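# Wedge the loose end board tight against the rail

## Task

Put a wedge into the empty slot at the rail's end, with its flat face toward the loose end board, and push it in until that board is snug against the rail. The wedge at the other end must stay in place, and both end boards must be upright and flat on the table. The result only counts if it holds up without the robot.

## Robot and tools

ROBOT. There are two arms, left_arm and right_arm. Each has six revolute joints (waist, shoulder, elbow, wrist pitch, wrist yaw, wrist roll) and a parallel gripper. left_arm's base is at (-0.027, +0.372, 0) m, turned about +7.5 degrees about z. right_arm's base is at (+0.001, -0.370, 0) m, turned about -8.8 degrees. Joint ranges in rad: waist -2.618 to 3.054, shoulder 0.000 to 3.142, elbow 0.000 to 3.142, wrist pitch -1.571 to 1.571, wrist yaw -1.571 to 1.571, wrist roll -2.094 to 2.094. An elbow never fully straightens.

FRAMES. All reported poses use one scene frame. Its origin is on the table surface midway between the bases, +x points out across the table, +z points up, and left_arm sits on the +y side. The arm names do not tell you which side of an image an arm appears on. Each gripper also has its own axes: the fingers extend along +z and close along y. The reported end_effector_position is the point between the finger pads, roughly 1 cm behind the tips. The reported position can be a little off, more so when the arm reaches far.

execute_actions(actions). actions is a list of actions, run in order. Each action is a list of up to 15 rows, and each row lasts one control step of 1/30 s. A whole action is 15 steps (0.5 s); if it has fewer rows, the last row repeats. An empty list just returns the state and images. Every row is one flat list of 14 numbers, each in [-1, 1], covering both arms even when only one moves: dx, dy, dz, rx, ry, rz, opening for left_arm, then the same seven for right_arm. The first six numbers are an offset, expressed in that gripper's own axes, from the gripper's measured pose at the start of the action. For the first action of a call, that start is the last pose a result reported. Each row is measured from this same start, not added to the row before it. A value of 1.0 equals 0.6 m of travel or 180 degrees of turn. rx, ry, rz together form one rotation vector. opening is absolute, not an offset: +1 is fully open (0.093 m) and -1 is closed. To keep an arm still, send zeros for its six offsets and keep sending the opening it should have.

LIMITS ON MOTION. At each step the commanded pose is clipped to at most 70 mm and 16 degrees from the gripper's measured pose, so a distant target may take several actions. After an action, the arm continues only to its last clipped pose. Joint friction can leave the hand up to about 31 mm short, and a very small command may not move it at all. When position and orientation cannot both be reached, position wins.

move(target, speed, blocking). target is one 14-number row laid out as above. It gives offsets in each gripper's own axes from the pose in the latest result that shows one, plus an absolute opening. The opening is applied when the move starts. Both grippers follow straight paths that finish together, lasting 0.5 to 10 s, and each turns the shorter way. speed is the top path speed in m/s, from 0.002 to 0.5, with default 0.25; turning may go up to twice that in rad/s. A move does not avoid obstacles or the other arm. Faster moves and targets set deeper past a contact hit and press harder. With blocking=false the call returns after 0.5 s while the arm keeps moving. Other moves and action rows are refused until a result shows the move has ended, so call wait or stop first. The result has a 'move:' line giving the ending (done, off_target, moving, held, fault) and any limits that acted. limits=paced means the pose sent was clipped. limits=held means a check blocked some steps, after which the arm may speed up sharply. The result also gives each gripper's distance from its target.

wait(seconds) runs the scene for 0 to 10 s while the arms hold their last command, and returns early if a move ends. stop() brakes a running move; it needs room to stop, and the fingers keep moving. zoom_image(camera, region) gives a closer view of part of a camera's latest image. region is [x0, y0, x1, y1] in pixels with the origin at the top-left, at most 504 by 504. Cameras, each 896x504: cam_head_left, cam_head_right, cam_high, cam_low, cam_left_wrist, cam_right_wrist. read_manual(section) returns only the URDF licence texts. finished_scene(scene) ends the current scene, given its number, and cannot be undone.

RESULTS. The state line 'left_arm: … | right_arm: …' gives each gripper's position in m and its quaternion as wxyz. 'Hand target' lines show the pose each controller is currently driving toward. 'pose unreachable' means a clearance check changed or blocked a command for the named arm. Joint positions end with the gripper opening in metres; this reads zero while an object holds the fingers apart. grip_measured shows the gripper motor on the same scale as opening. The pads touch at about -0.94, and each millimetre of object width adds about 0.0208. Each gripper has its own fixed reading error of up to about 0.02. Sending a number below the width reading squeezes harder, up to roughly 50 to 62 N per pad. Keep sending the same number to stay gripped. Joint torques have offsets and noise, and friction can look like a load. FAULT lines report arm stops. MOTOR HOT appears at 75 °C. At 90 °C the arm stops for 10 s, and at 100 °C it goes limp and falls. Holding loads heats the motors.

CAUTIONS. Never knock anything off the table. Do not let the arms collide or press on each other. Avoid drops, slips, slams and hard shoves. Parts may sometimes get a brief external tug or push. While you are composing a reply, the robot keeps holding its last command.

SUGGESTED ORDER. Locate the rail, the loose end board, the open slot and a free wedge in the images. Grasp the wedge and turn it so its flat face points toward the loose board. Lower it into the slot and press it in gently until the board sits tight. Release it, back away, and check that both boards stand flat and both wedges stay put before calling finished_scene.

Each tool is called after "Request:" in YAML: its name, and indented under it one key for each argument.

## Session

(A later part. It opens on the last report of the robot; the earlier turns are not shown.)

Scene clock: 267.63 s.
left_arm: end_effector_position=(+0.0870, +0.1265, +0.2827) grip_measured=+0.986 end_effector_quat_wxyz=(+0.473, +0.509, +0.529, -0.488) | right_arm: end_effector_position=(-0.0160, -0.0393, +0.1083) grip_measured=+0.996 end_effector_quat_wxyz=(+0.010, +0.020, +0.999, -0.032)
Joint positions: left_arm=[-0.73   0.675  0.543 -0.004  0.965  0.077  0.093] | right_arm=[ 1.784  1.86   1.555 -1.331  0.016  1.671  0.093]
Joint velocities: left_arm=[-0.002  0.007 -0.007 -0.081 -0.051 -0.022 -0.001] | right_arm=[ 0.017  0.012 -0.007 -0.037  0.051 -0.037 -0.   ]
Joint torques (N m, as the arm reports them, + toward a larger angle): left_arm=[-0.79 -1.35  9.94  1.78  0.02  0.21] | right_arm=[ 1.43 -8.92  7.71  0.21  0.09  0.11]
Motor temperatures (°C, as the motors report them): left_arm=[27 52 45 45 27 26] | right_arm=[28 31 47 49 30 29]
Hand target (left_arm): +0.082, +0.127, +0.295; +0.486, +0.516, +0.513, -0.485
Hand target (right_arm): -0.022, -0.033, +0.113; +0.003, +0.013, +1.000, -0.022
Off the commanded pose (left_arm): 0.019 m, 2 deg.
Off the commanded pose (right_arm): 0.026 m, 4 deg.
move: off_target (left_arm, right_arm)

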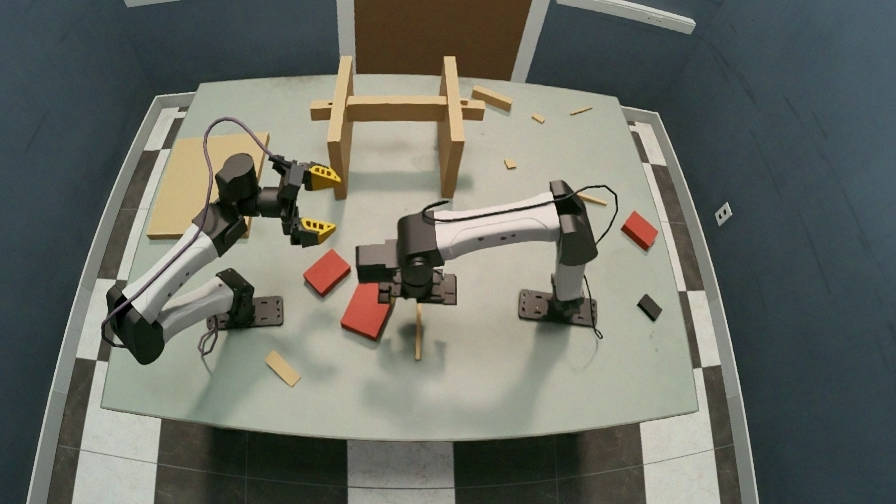

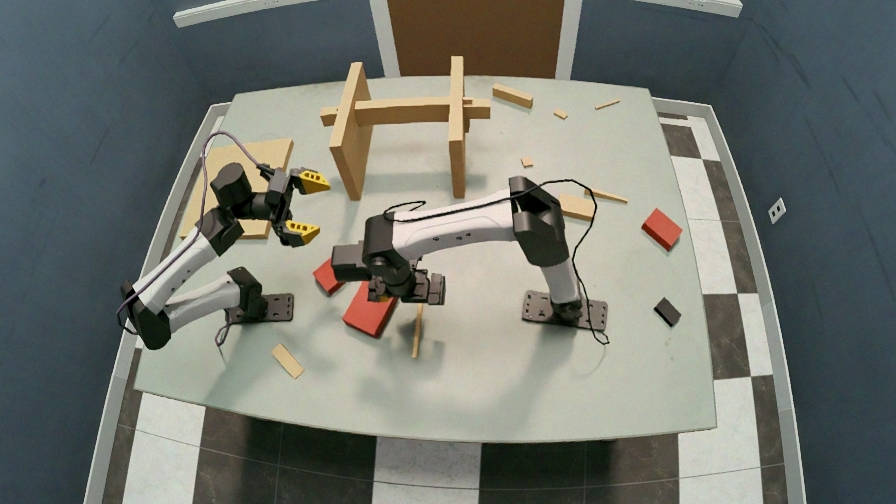

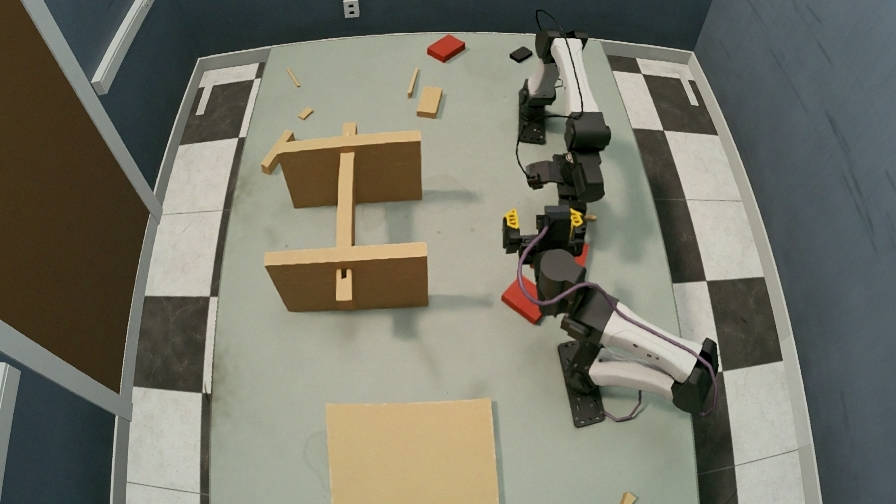

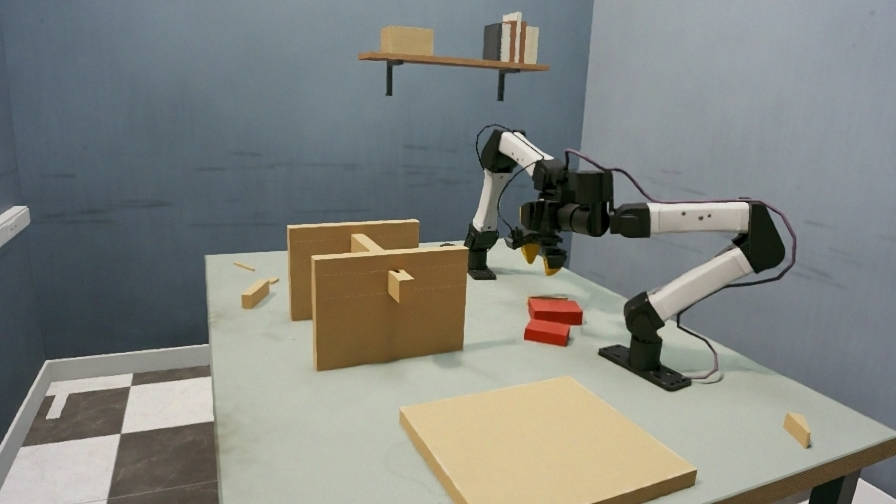

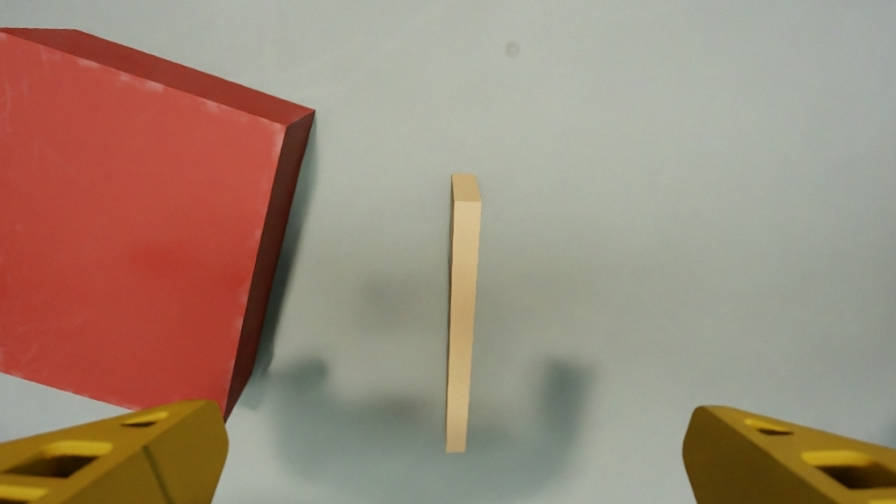

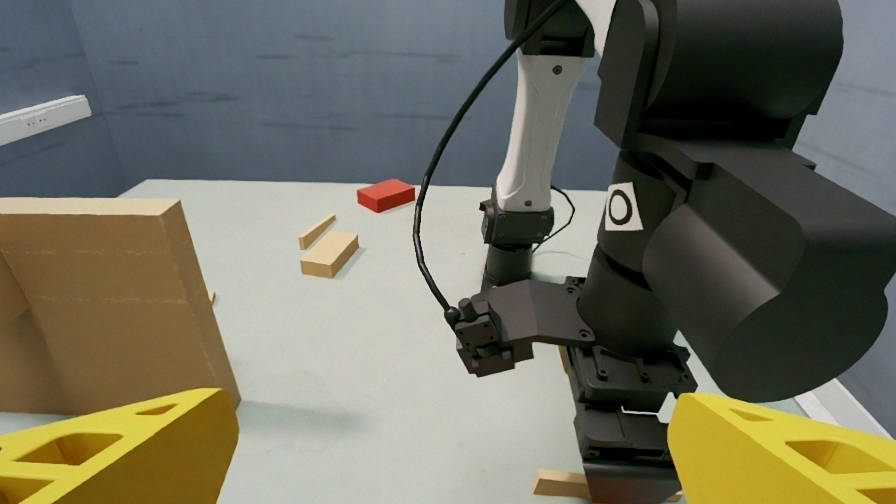

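Request:
move:
  target: [-0.028, -0.012, -0.008, 0, 0, 0, 1, 0.0800, -0.0079, 0.0962, -0.0204, 0.0067, 0.0099, 0.0]
  speed: 0.12

Scene clock: 329.17 s.
left_arm: end_effector_position=(+0.0853, +0.1279, +0.2857) grip_measured=+0.986 end_effector_quat_wxyz=(+0.458, +0.506, +0.542, -0.489) | right_arm: end_effector_position=(-0.0568, -0.0455, +0.0477) grip_measured=+0.001 end_effector_quat_wxyz=(+0.008, +0.036, +0.999, -0.011)
Joint positions: left_arm=[-0.73   0.675  0.584 -0.086  0.963  0.079  0.093] | right_arm=[ 1.908  1.86   1.312 -1.047  0.012  1.827  0.045]
Joint velocities: left_arm=[ 0.007  0.012  0.002  0.022 -0.007  0.007 -0.001] | right_arm=[ 0.007 -0.002 -0.007  0.037 -0.007  0.066  0.   ]
Joint torques (N m, as the arm reports them, + toward a larger angle): left_arm=[-0.21 -1.89  9.97  1.77  0.02  0.03] | right_arm=[  1.29 -10.52   4.13   0.45   0.14   0.2 ]
Motor temperatures (°C, as the motors report them): left_arm=[27 43 53 45 27 26] | right_arm=[28 37 50 42 30 29]
Hand target (left_arm): +0.080, +0.130, +0.300; +0.473, +0.509, +0.528, -0.488
Hand target (right_arm): -0.061, -0.046, +0.049; +0.002, +0.035, +0.999, -0.001
Off the commanded pose (left_arm): 0.015 m, 2 deg.
Off the commanded pose (right_arm): 0.007 m, 2 deg.
move: off_target (left_arm)

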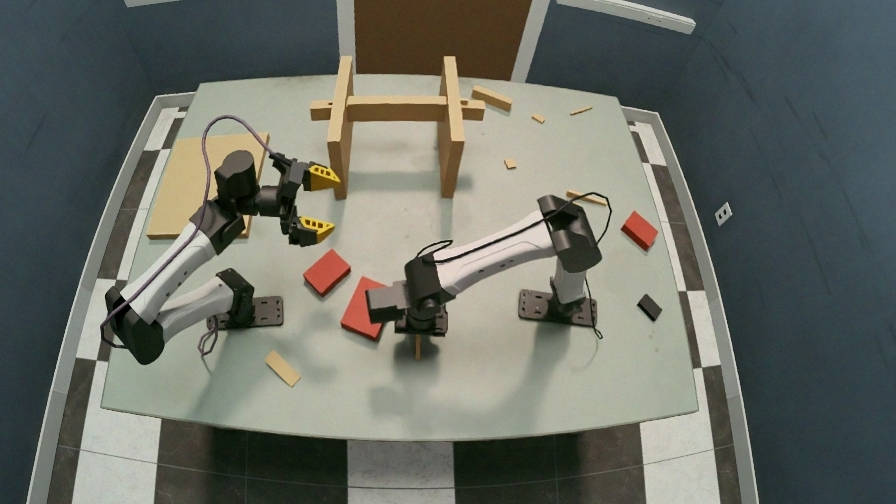

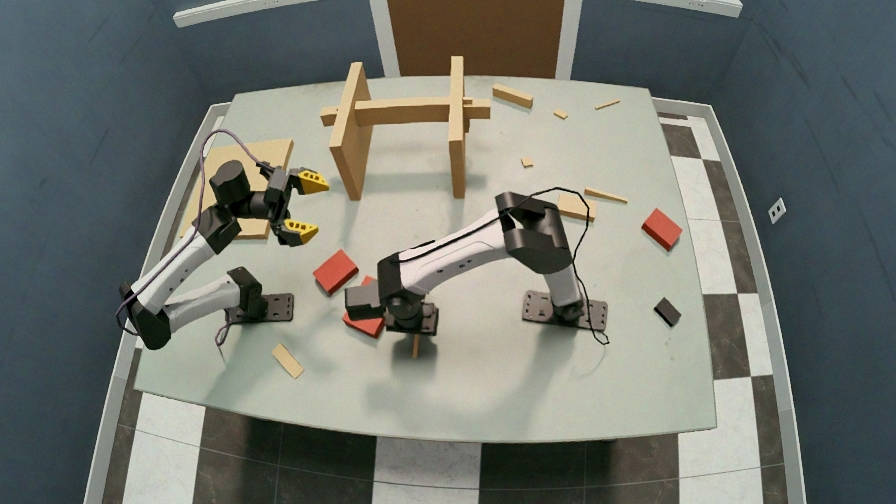

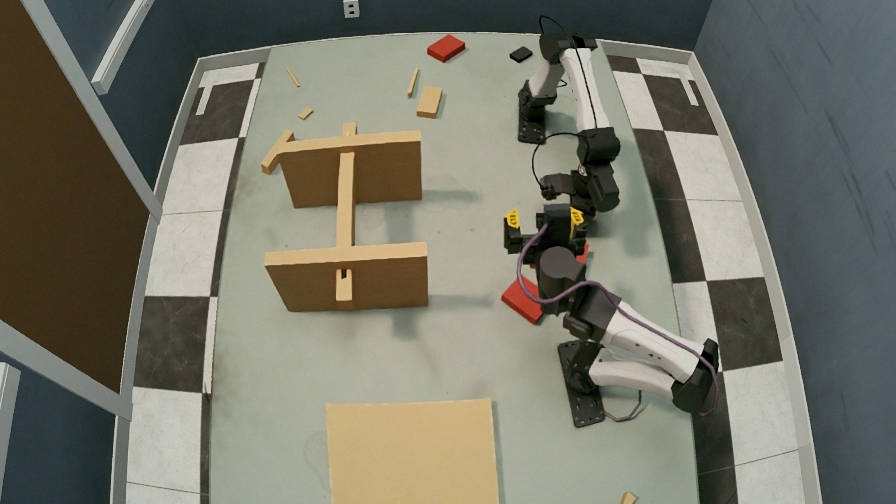

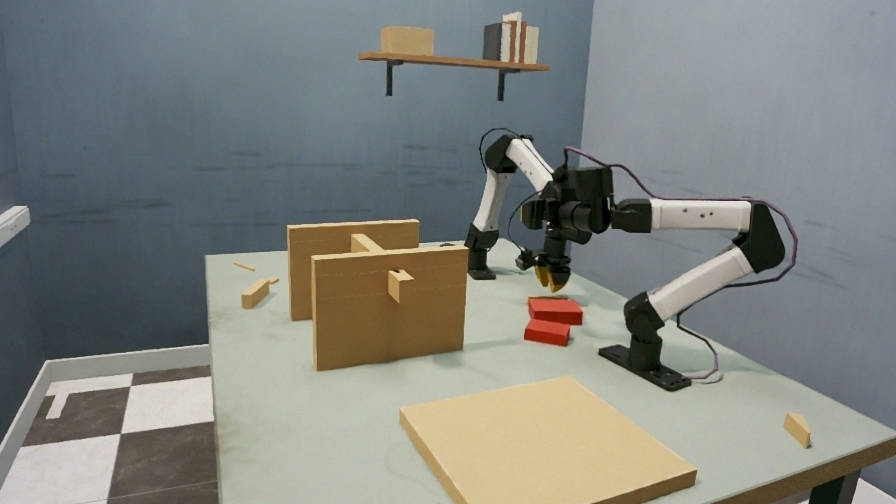

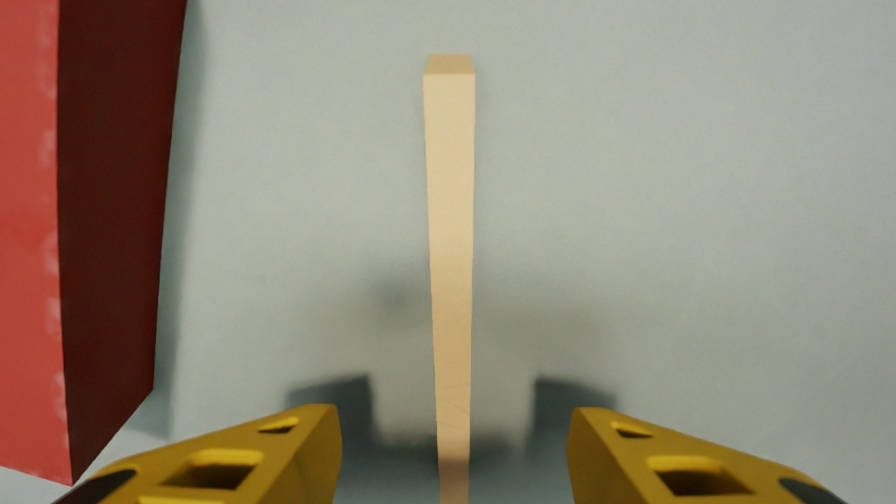

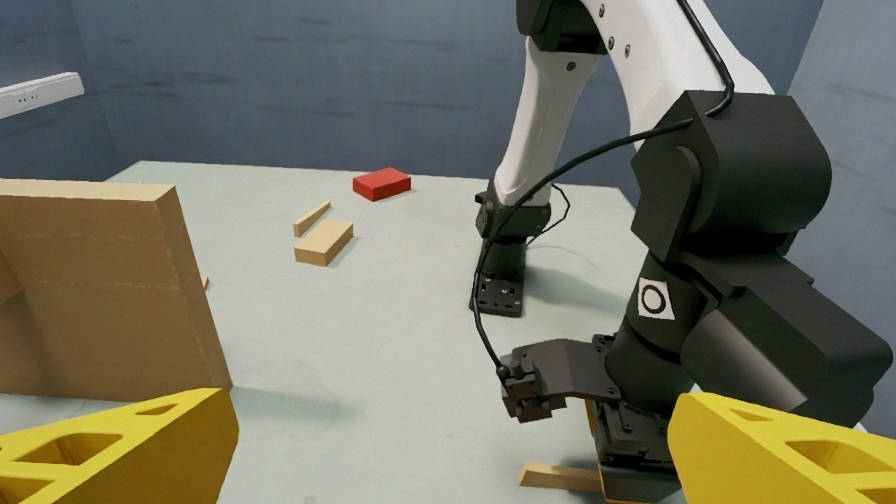

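Request:
move:
  target: [-0.024, -0.009, -0.006, 0, 0, 0, 1, 0.0, 0.0, 0.056, -0.005, 0.0, 0.0, 0.0]
  speed: 0.05

Scene clock: 335.67 s.
left_arm: end_effector_position=(+0.0835, +0.1292, +0.2895) grip_measured=+0.986 end_effector_quat_wxyz=(+0.448, +0.504, +0.552, -0.491) | right_arm: end_effector_position=(-0.0570, -0.0446, +0.0212) grip_measured=+0.001 end_effector_quat_wxyz=(+0.006, +0.037, +0.999, -0.001)
Joint positions: left_arm=[-0.73   0.675  0.618 -0.148  0.963  0.079  0.093] | right_arm=[ 1.908  1.883  1.23  -0.923  0.012  1.828  0.045]
Joint velocities: left_arm=[ 0.017 -0.002  0.017 -0.022  0.007 -0.051  0.001] | right_arm=[-0.002 -0.007  0.002  0.066 -0.081  0.022 -0.001]
Joint torques (N m, as the arm reports them, + toward a larger angle): left_arm=[-0.22 -0.75  9.9   1.78  0.03  0.09] | right_arm=[ 0.32 -8.44  4.18  0.49  0.26  0.12]
Motor temperatures (°C, as the motors report them): left_arm=[27 42 53 45 27 26] | right_arm=[28 37 49 42 30 29]
Hand target (left_arm): +0.081, +0.130, +0.300; +0.458, +0.506, +0.542, -0.490
Hand target (right_arm): -0.056, -0.046, +0.014; +0.009, +0.036, +0.999, -0.003
Off the commanded pose (left_arm): 0.012 m, 2 deg.
Off the commanded pose (right_arm): 0.007 m, 0 deg.
move: off_target (left_arm)

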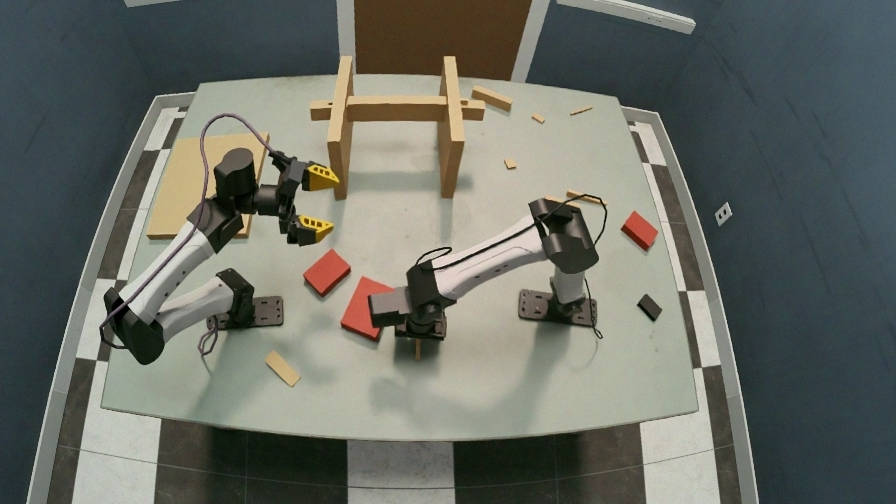

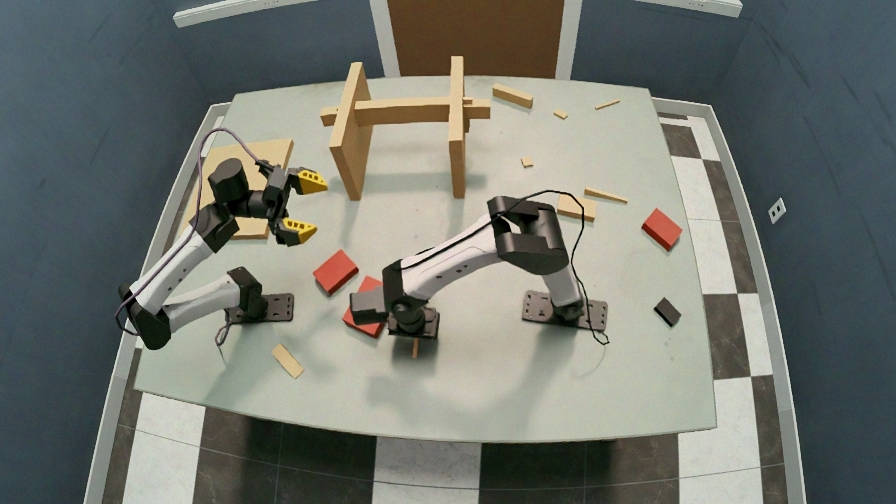

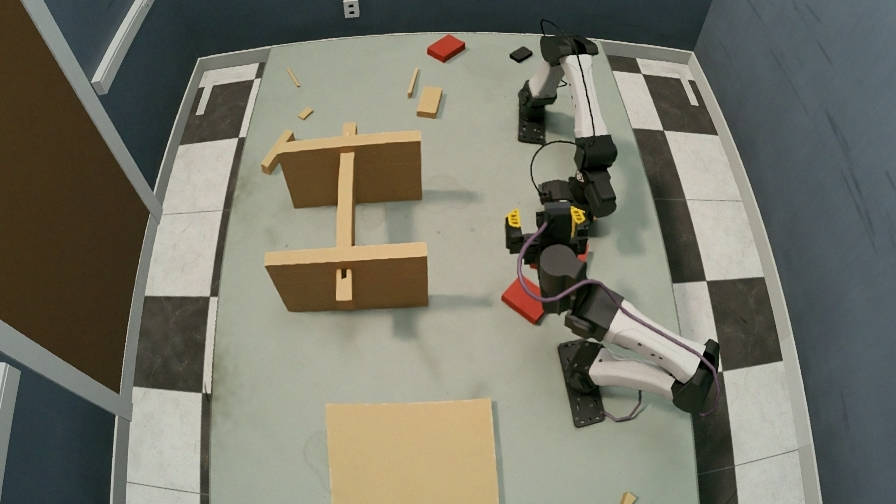

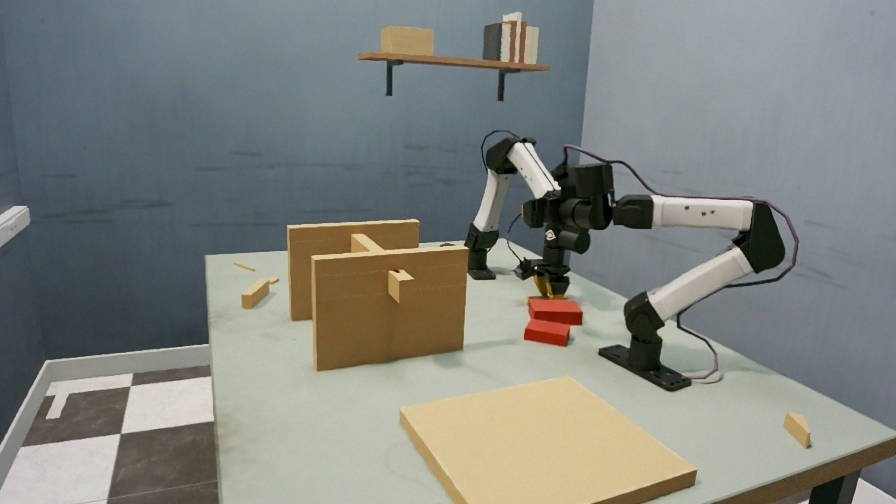

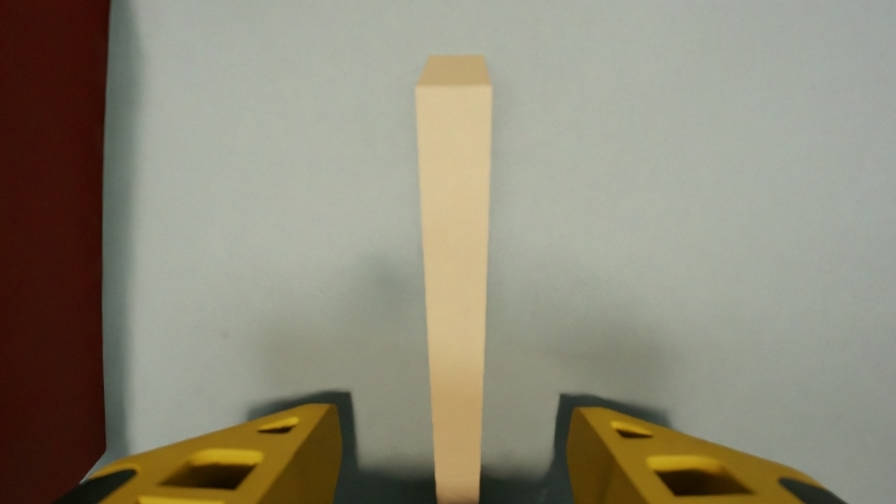

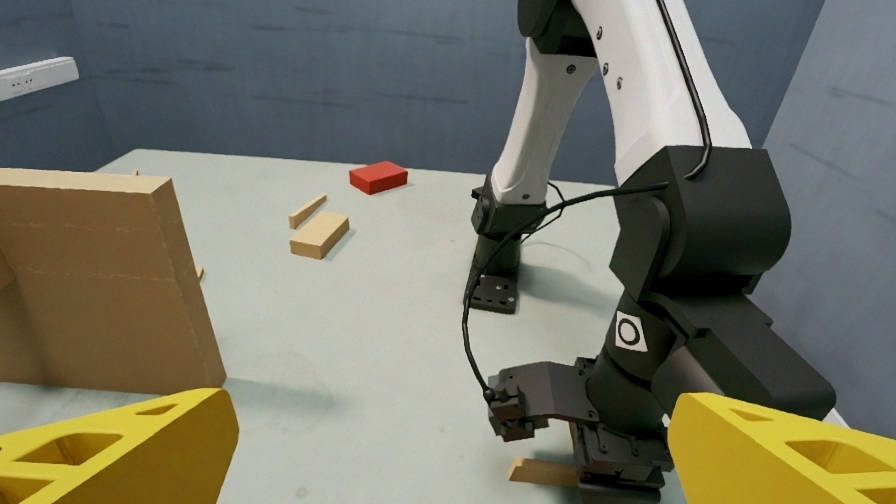

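Request:
execute_actions:
  actions:
    - [[-0.018,-0.005,-0.003,0,0,0,1, 0,0,0.012,0,0,0,0.0],[-0.018,-0.005,-0.003,0,0,0,1, 0,0,0.0135,0,0,0,0.0],[-0.018,-0.005,-0.003,0,0,0,1, 0,0,0.015,0,0,0,0.0],[-0.018,-0.005,-0.003,0,0,0,1, 0,0,0.0165,0,0,0,0.0],[-0.018,-0.005,-0.003,0,0,0,1, 0,0,0.018,0,0,0,0.0],[-0.018,-0.005,-0.003,0,0,0,1, 0,0,0.0195,0,0,0,0.0],[-0.018,-0.005,-0.003,0,0,0,1, 0,0,0.021,0,0,0,0.0],[-0.018,-0.005,-0.003,0,0,0,1, 0,0,0.0225,0,0,0,0.0],[-0.018,-0.005,-0.003,0,0,0,1, 0,0,0.024,0,0,0,0.0],[-0.018,-0.005,-0.003,0,0,0,1, 0,0,0.025,0,0,0,0.0]]

Scene clock: 349.13 s.
left_arm: end_effector_position=(+0.0822, +0.1301, +0.2925) grip_measured=+0.986 end_effector_quat_wxyz=(+0.443, +0.503, +0.556, -0.492) | right_arm: end_effector_position=(-0.0574, -0.0427, +0.0151) grip_measured=+0.001 end_effector_quat_wxyz=(+0.006, +0.037, +0.999, +0.002)
Joint positions: left_arm=[-0.73   0.675  0.639 -0.184  0.962  0.079  0.093] | right_arm=[ 1.908  1.893  1.217 -0.894  0.012  1.828  0.045]
Joint velocities: left_arm=[-0.012 -0.002  0.007 -0.051 -0.022  0.022 -0.   ] | right_arm=[ 0.002  0.071 -0.027  0.022  0.095 -0.037 -0.001]
Joint torques (N m, as the arm reports them, + toward a larger angle): left_arm=[-0.1   0.14  9.75  1.76  0.02  0.05] | right_arm=[ 0.28 -8.51  4.05  0.51  0.22  0.13]
Motor temperatures (°C, as the motors report them): left_arm=[27 42 53 45 27 26] | right_arm=[28 37 48 41 30 29]
Hand target (left_arm): +0.081, +0.130, +0.301; +0.448, +0.504, +0.551, -0.491
Hand target (right_arm): -0.057, -0.045, +0.007; +0.006, +0.037, +0.999, -0.001
Off the commanded pose (left_arm): 0.008 m, 1 deg.
Off the commanded pose (right_arm): 0.009 m, 0 deg.

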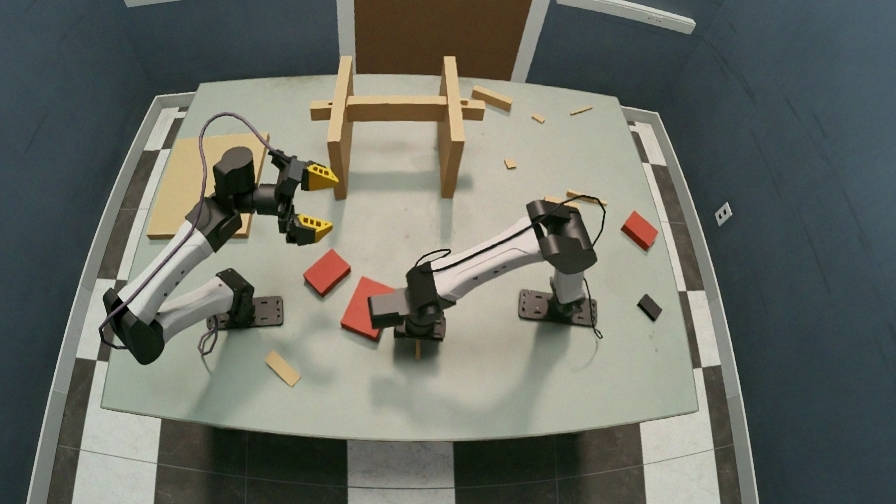

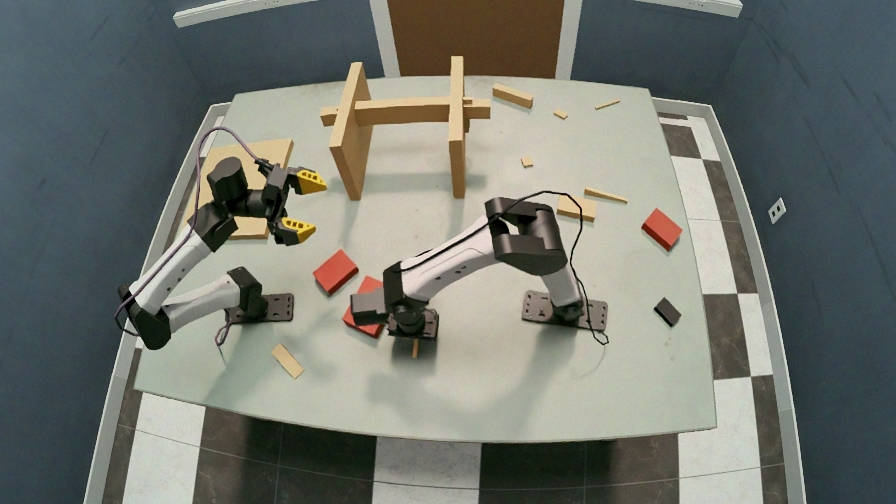

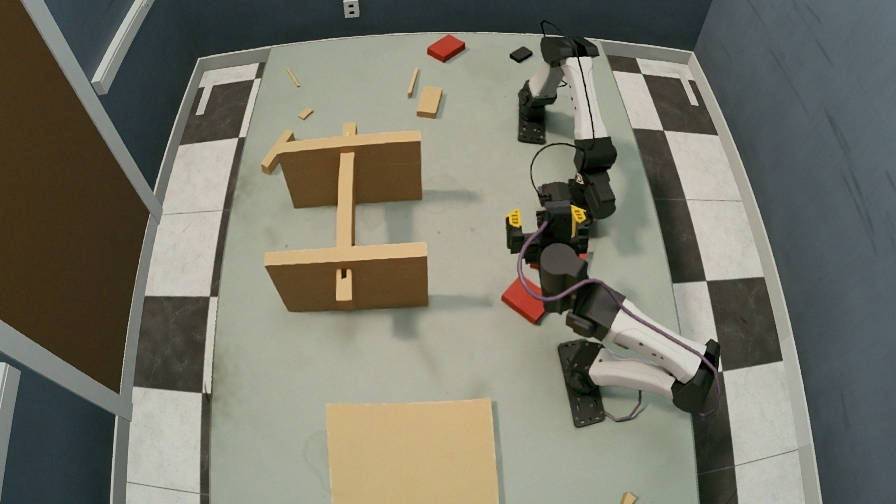

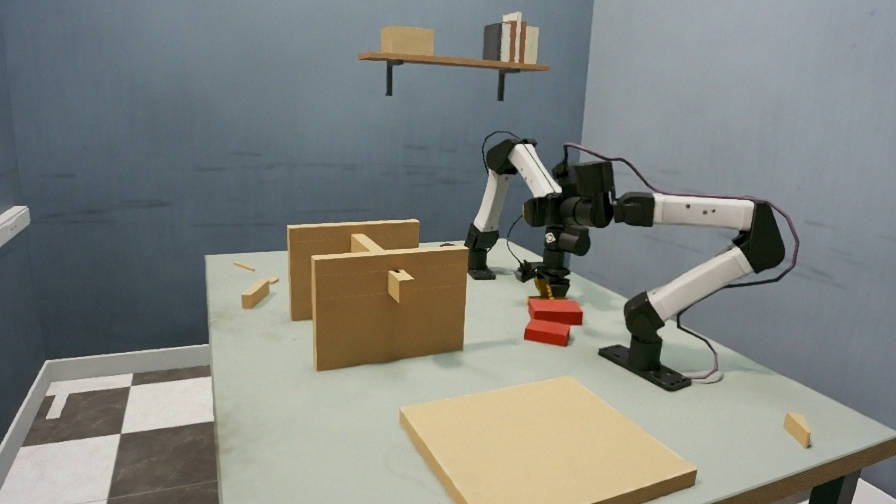

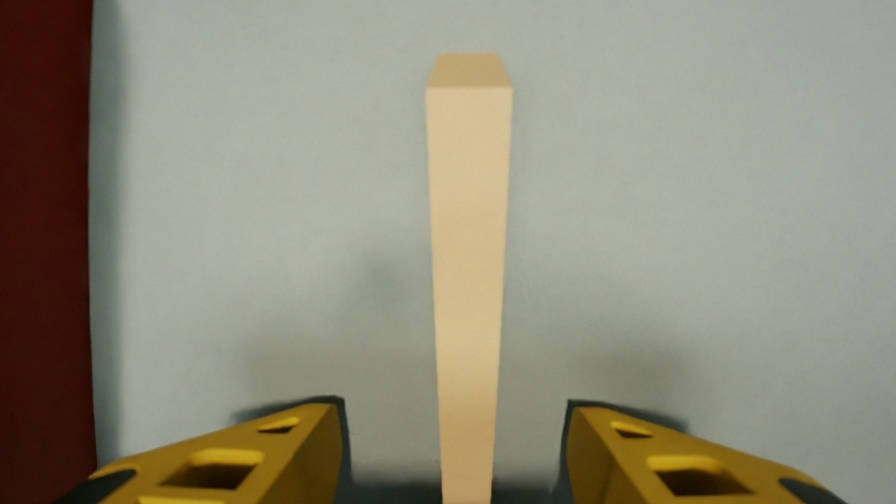

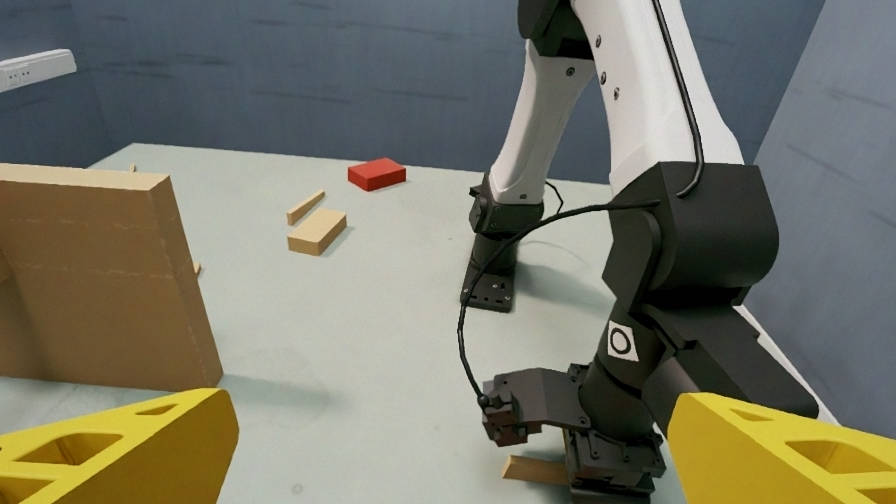

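Request:
execute_actions:
  actions: []

Scene clock: 351.20 s.
left_arm: end_effector_position=(+0.0822, +0.1301, +0.2922) grip_measured=+0.986 end_effector_quat_wxyz=(+0.442, +0.503, +0.557, -0.492) | right_arm: end_effector_position=(-0.0574, -0.0424, +0.0140) grip_measured=+0.001 end_effector_quat_wxyz=(+0.006, +0.037, +0.999, +0.002)
Joint positions: left_arm=[-0.73   0.675  0.639 -0.186  0.962  0.079  0.093] | right_arm=[ 1.908  1.896  1.216 -0.889  0.012  1.828  0.045]
Joint velocities: left_arm=[-0.007  0.007  0.007 -0.022 -0.022 -0.051 -0.   ] | right_arm=[ 0.007  0.002 -0.002 -0.022  0.022  0.022 -0.002]
Joint torques (N m, as the arm reports them, + toward a larger angle): left_arm=[-0.27  0.19  9.73  1.76  0.07  0.07] | right_arm=[ 0.28 -8.42  4.05  0.5   0.22  0.13]
Motor temperatures (°C, as the motors report them): left_arm=[27 42 53 45 27 26] | right_arm=[28 37 48 41 30 29]
Hand target (left_arm): +0.081, +0.130, +0.301; +0.448, +0.504, +0.551, -0.491
Hand target (right_arm): -0.057, -0.045, +0.007; +0.006, +0.037, +0.999, -0.002
Off the commanded pose (left_arm): 0.008 m, 1 deg.
Off the commanded pose (right_arm): 0.008 m, 0 deg.

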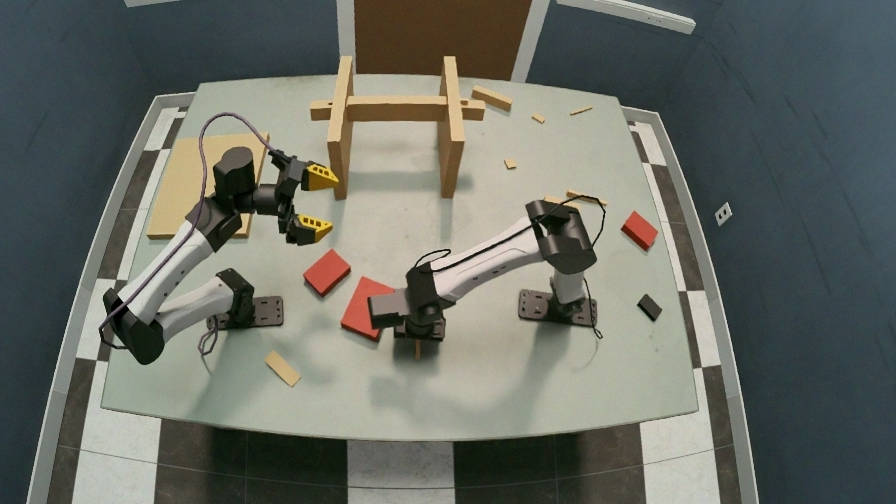

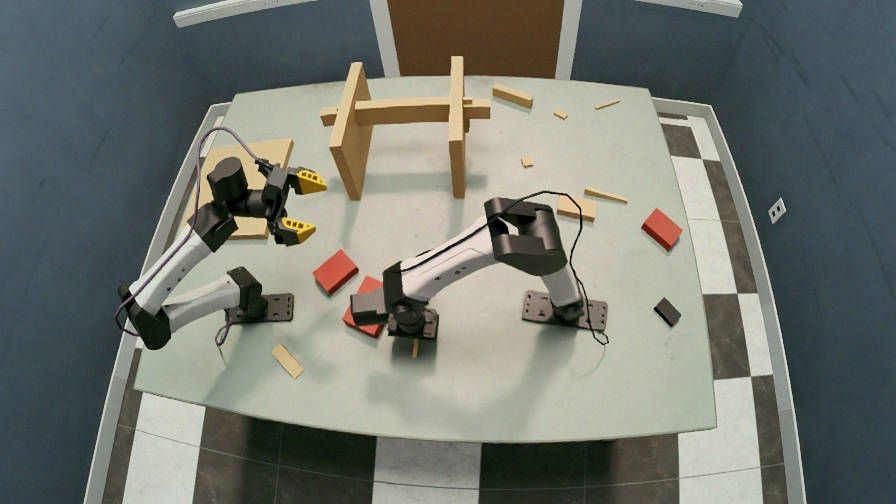

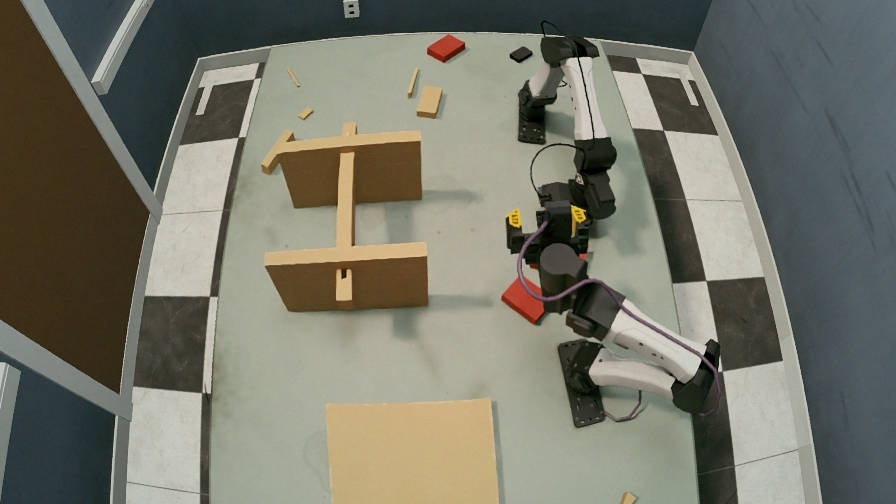

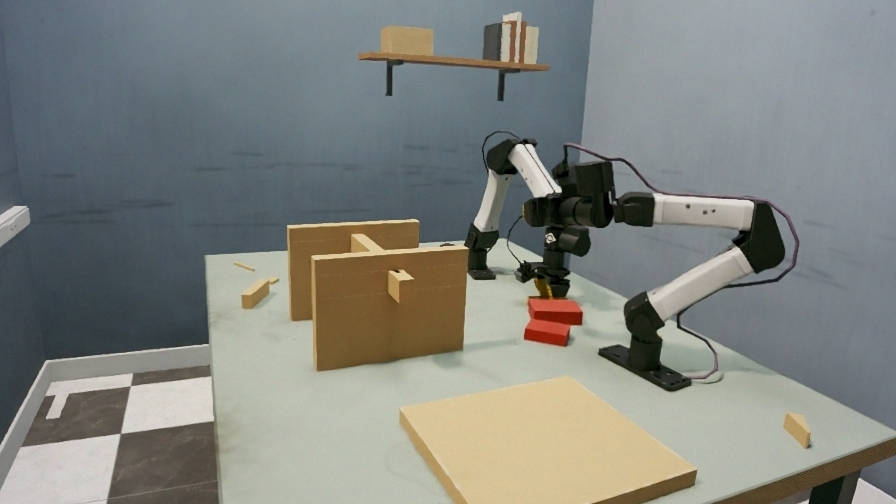

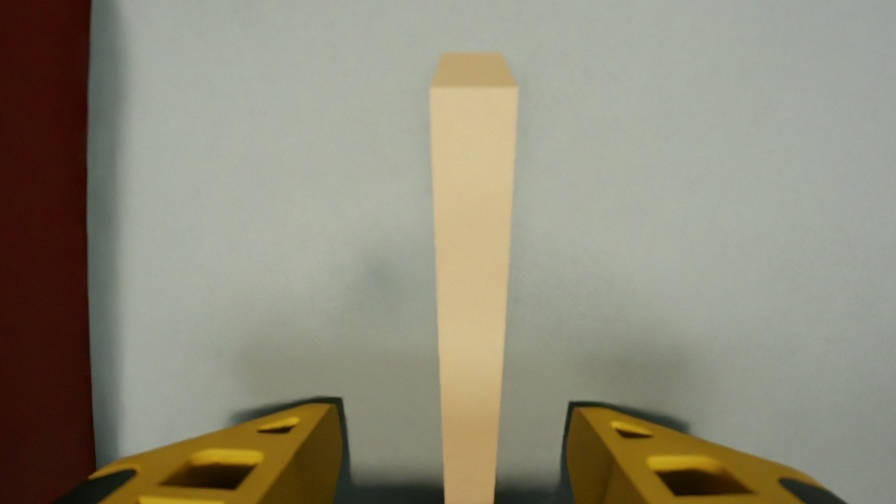

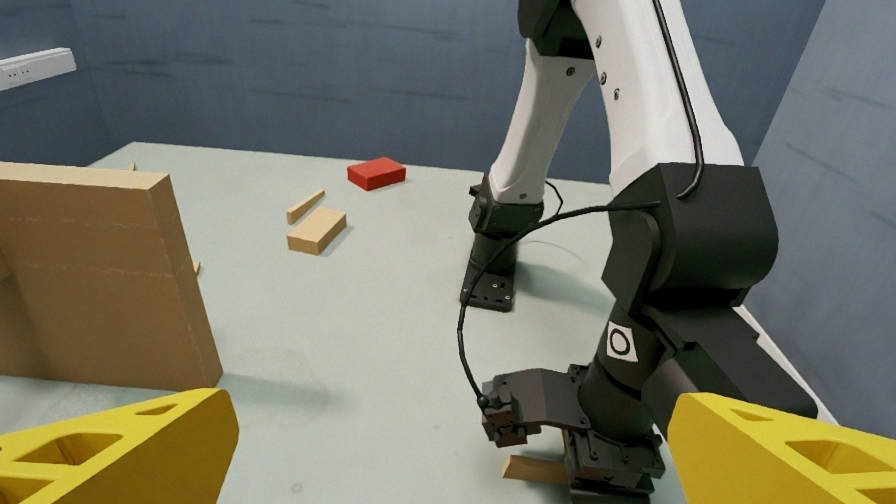

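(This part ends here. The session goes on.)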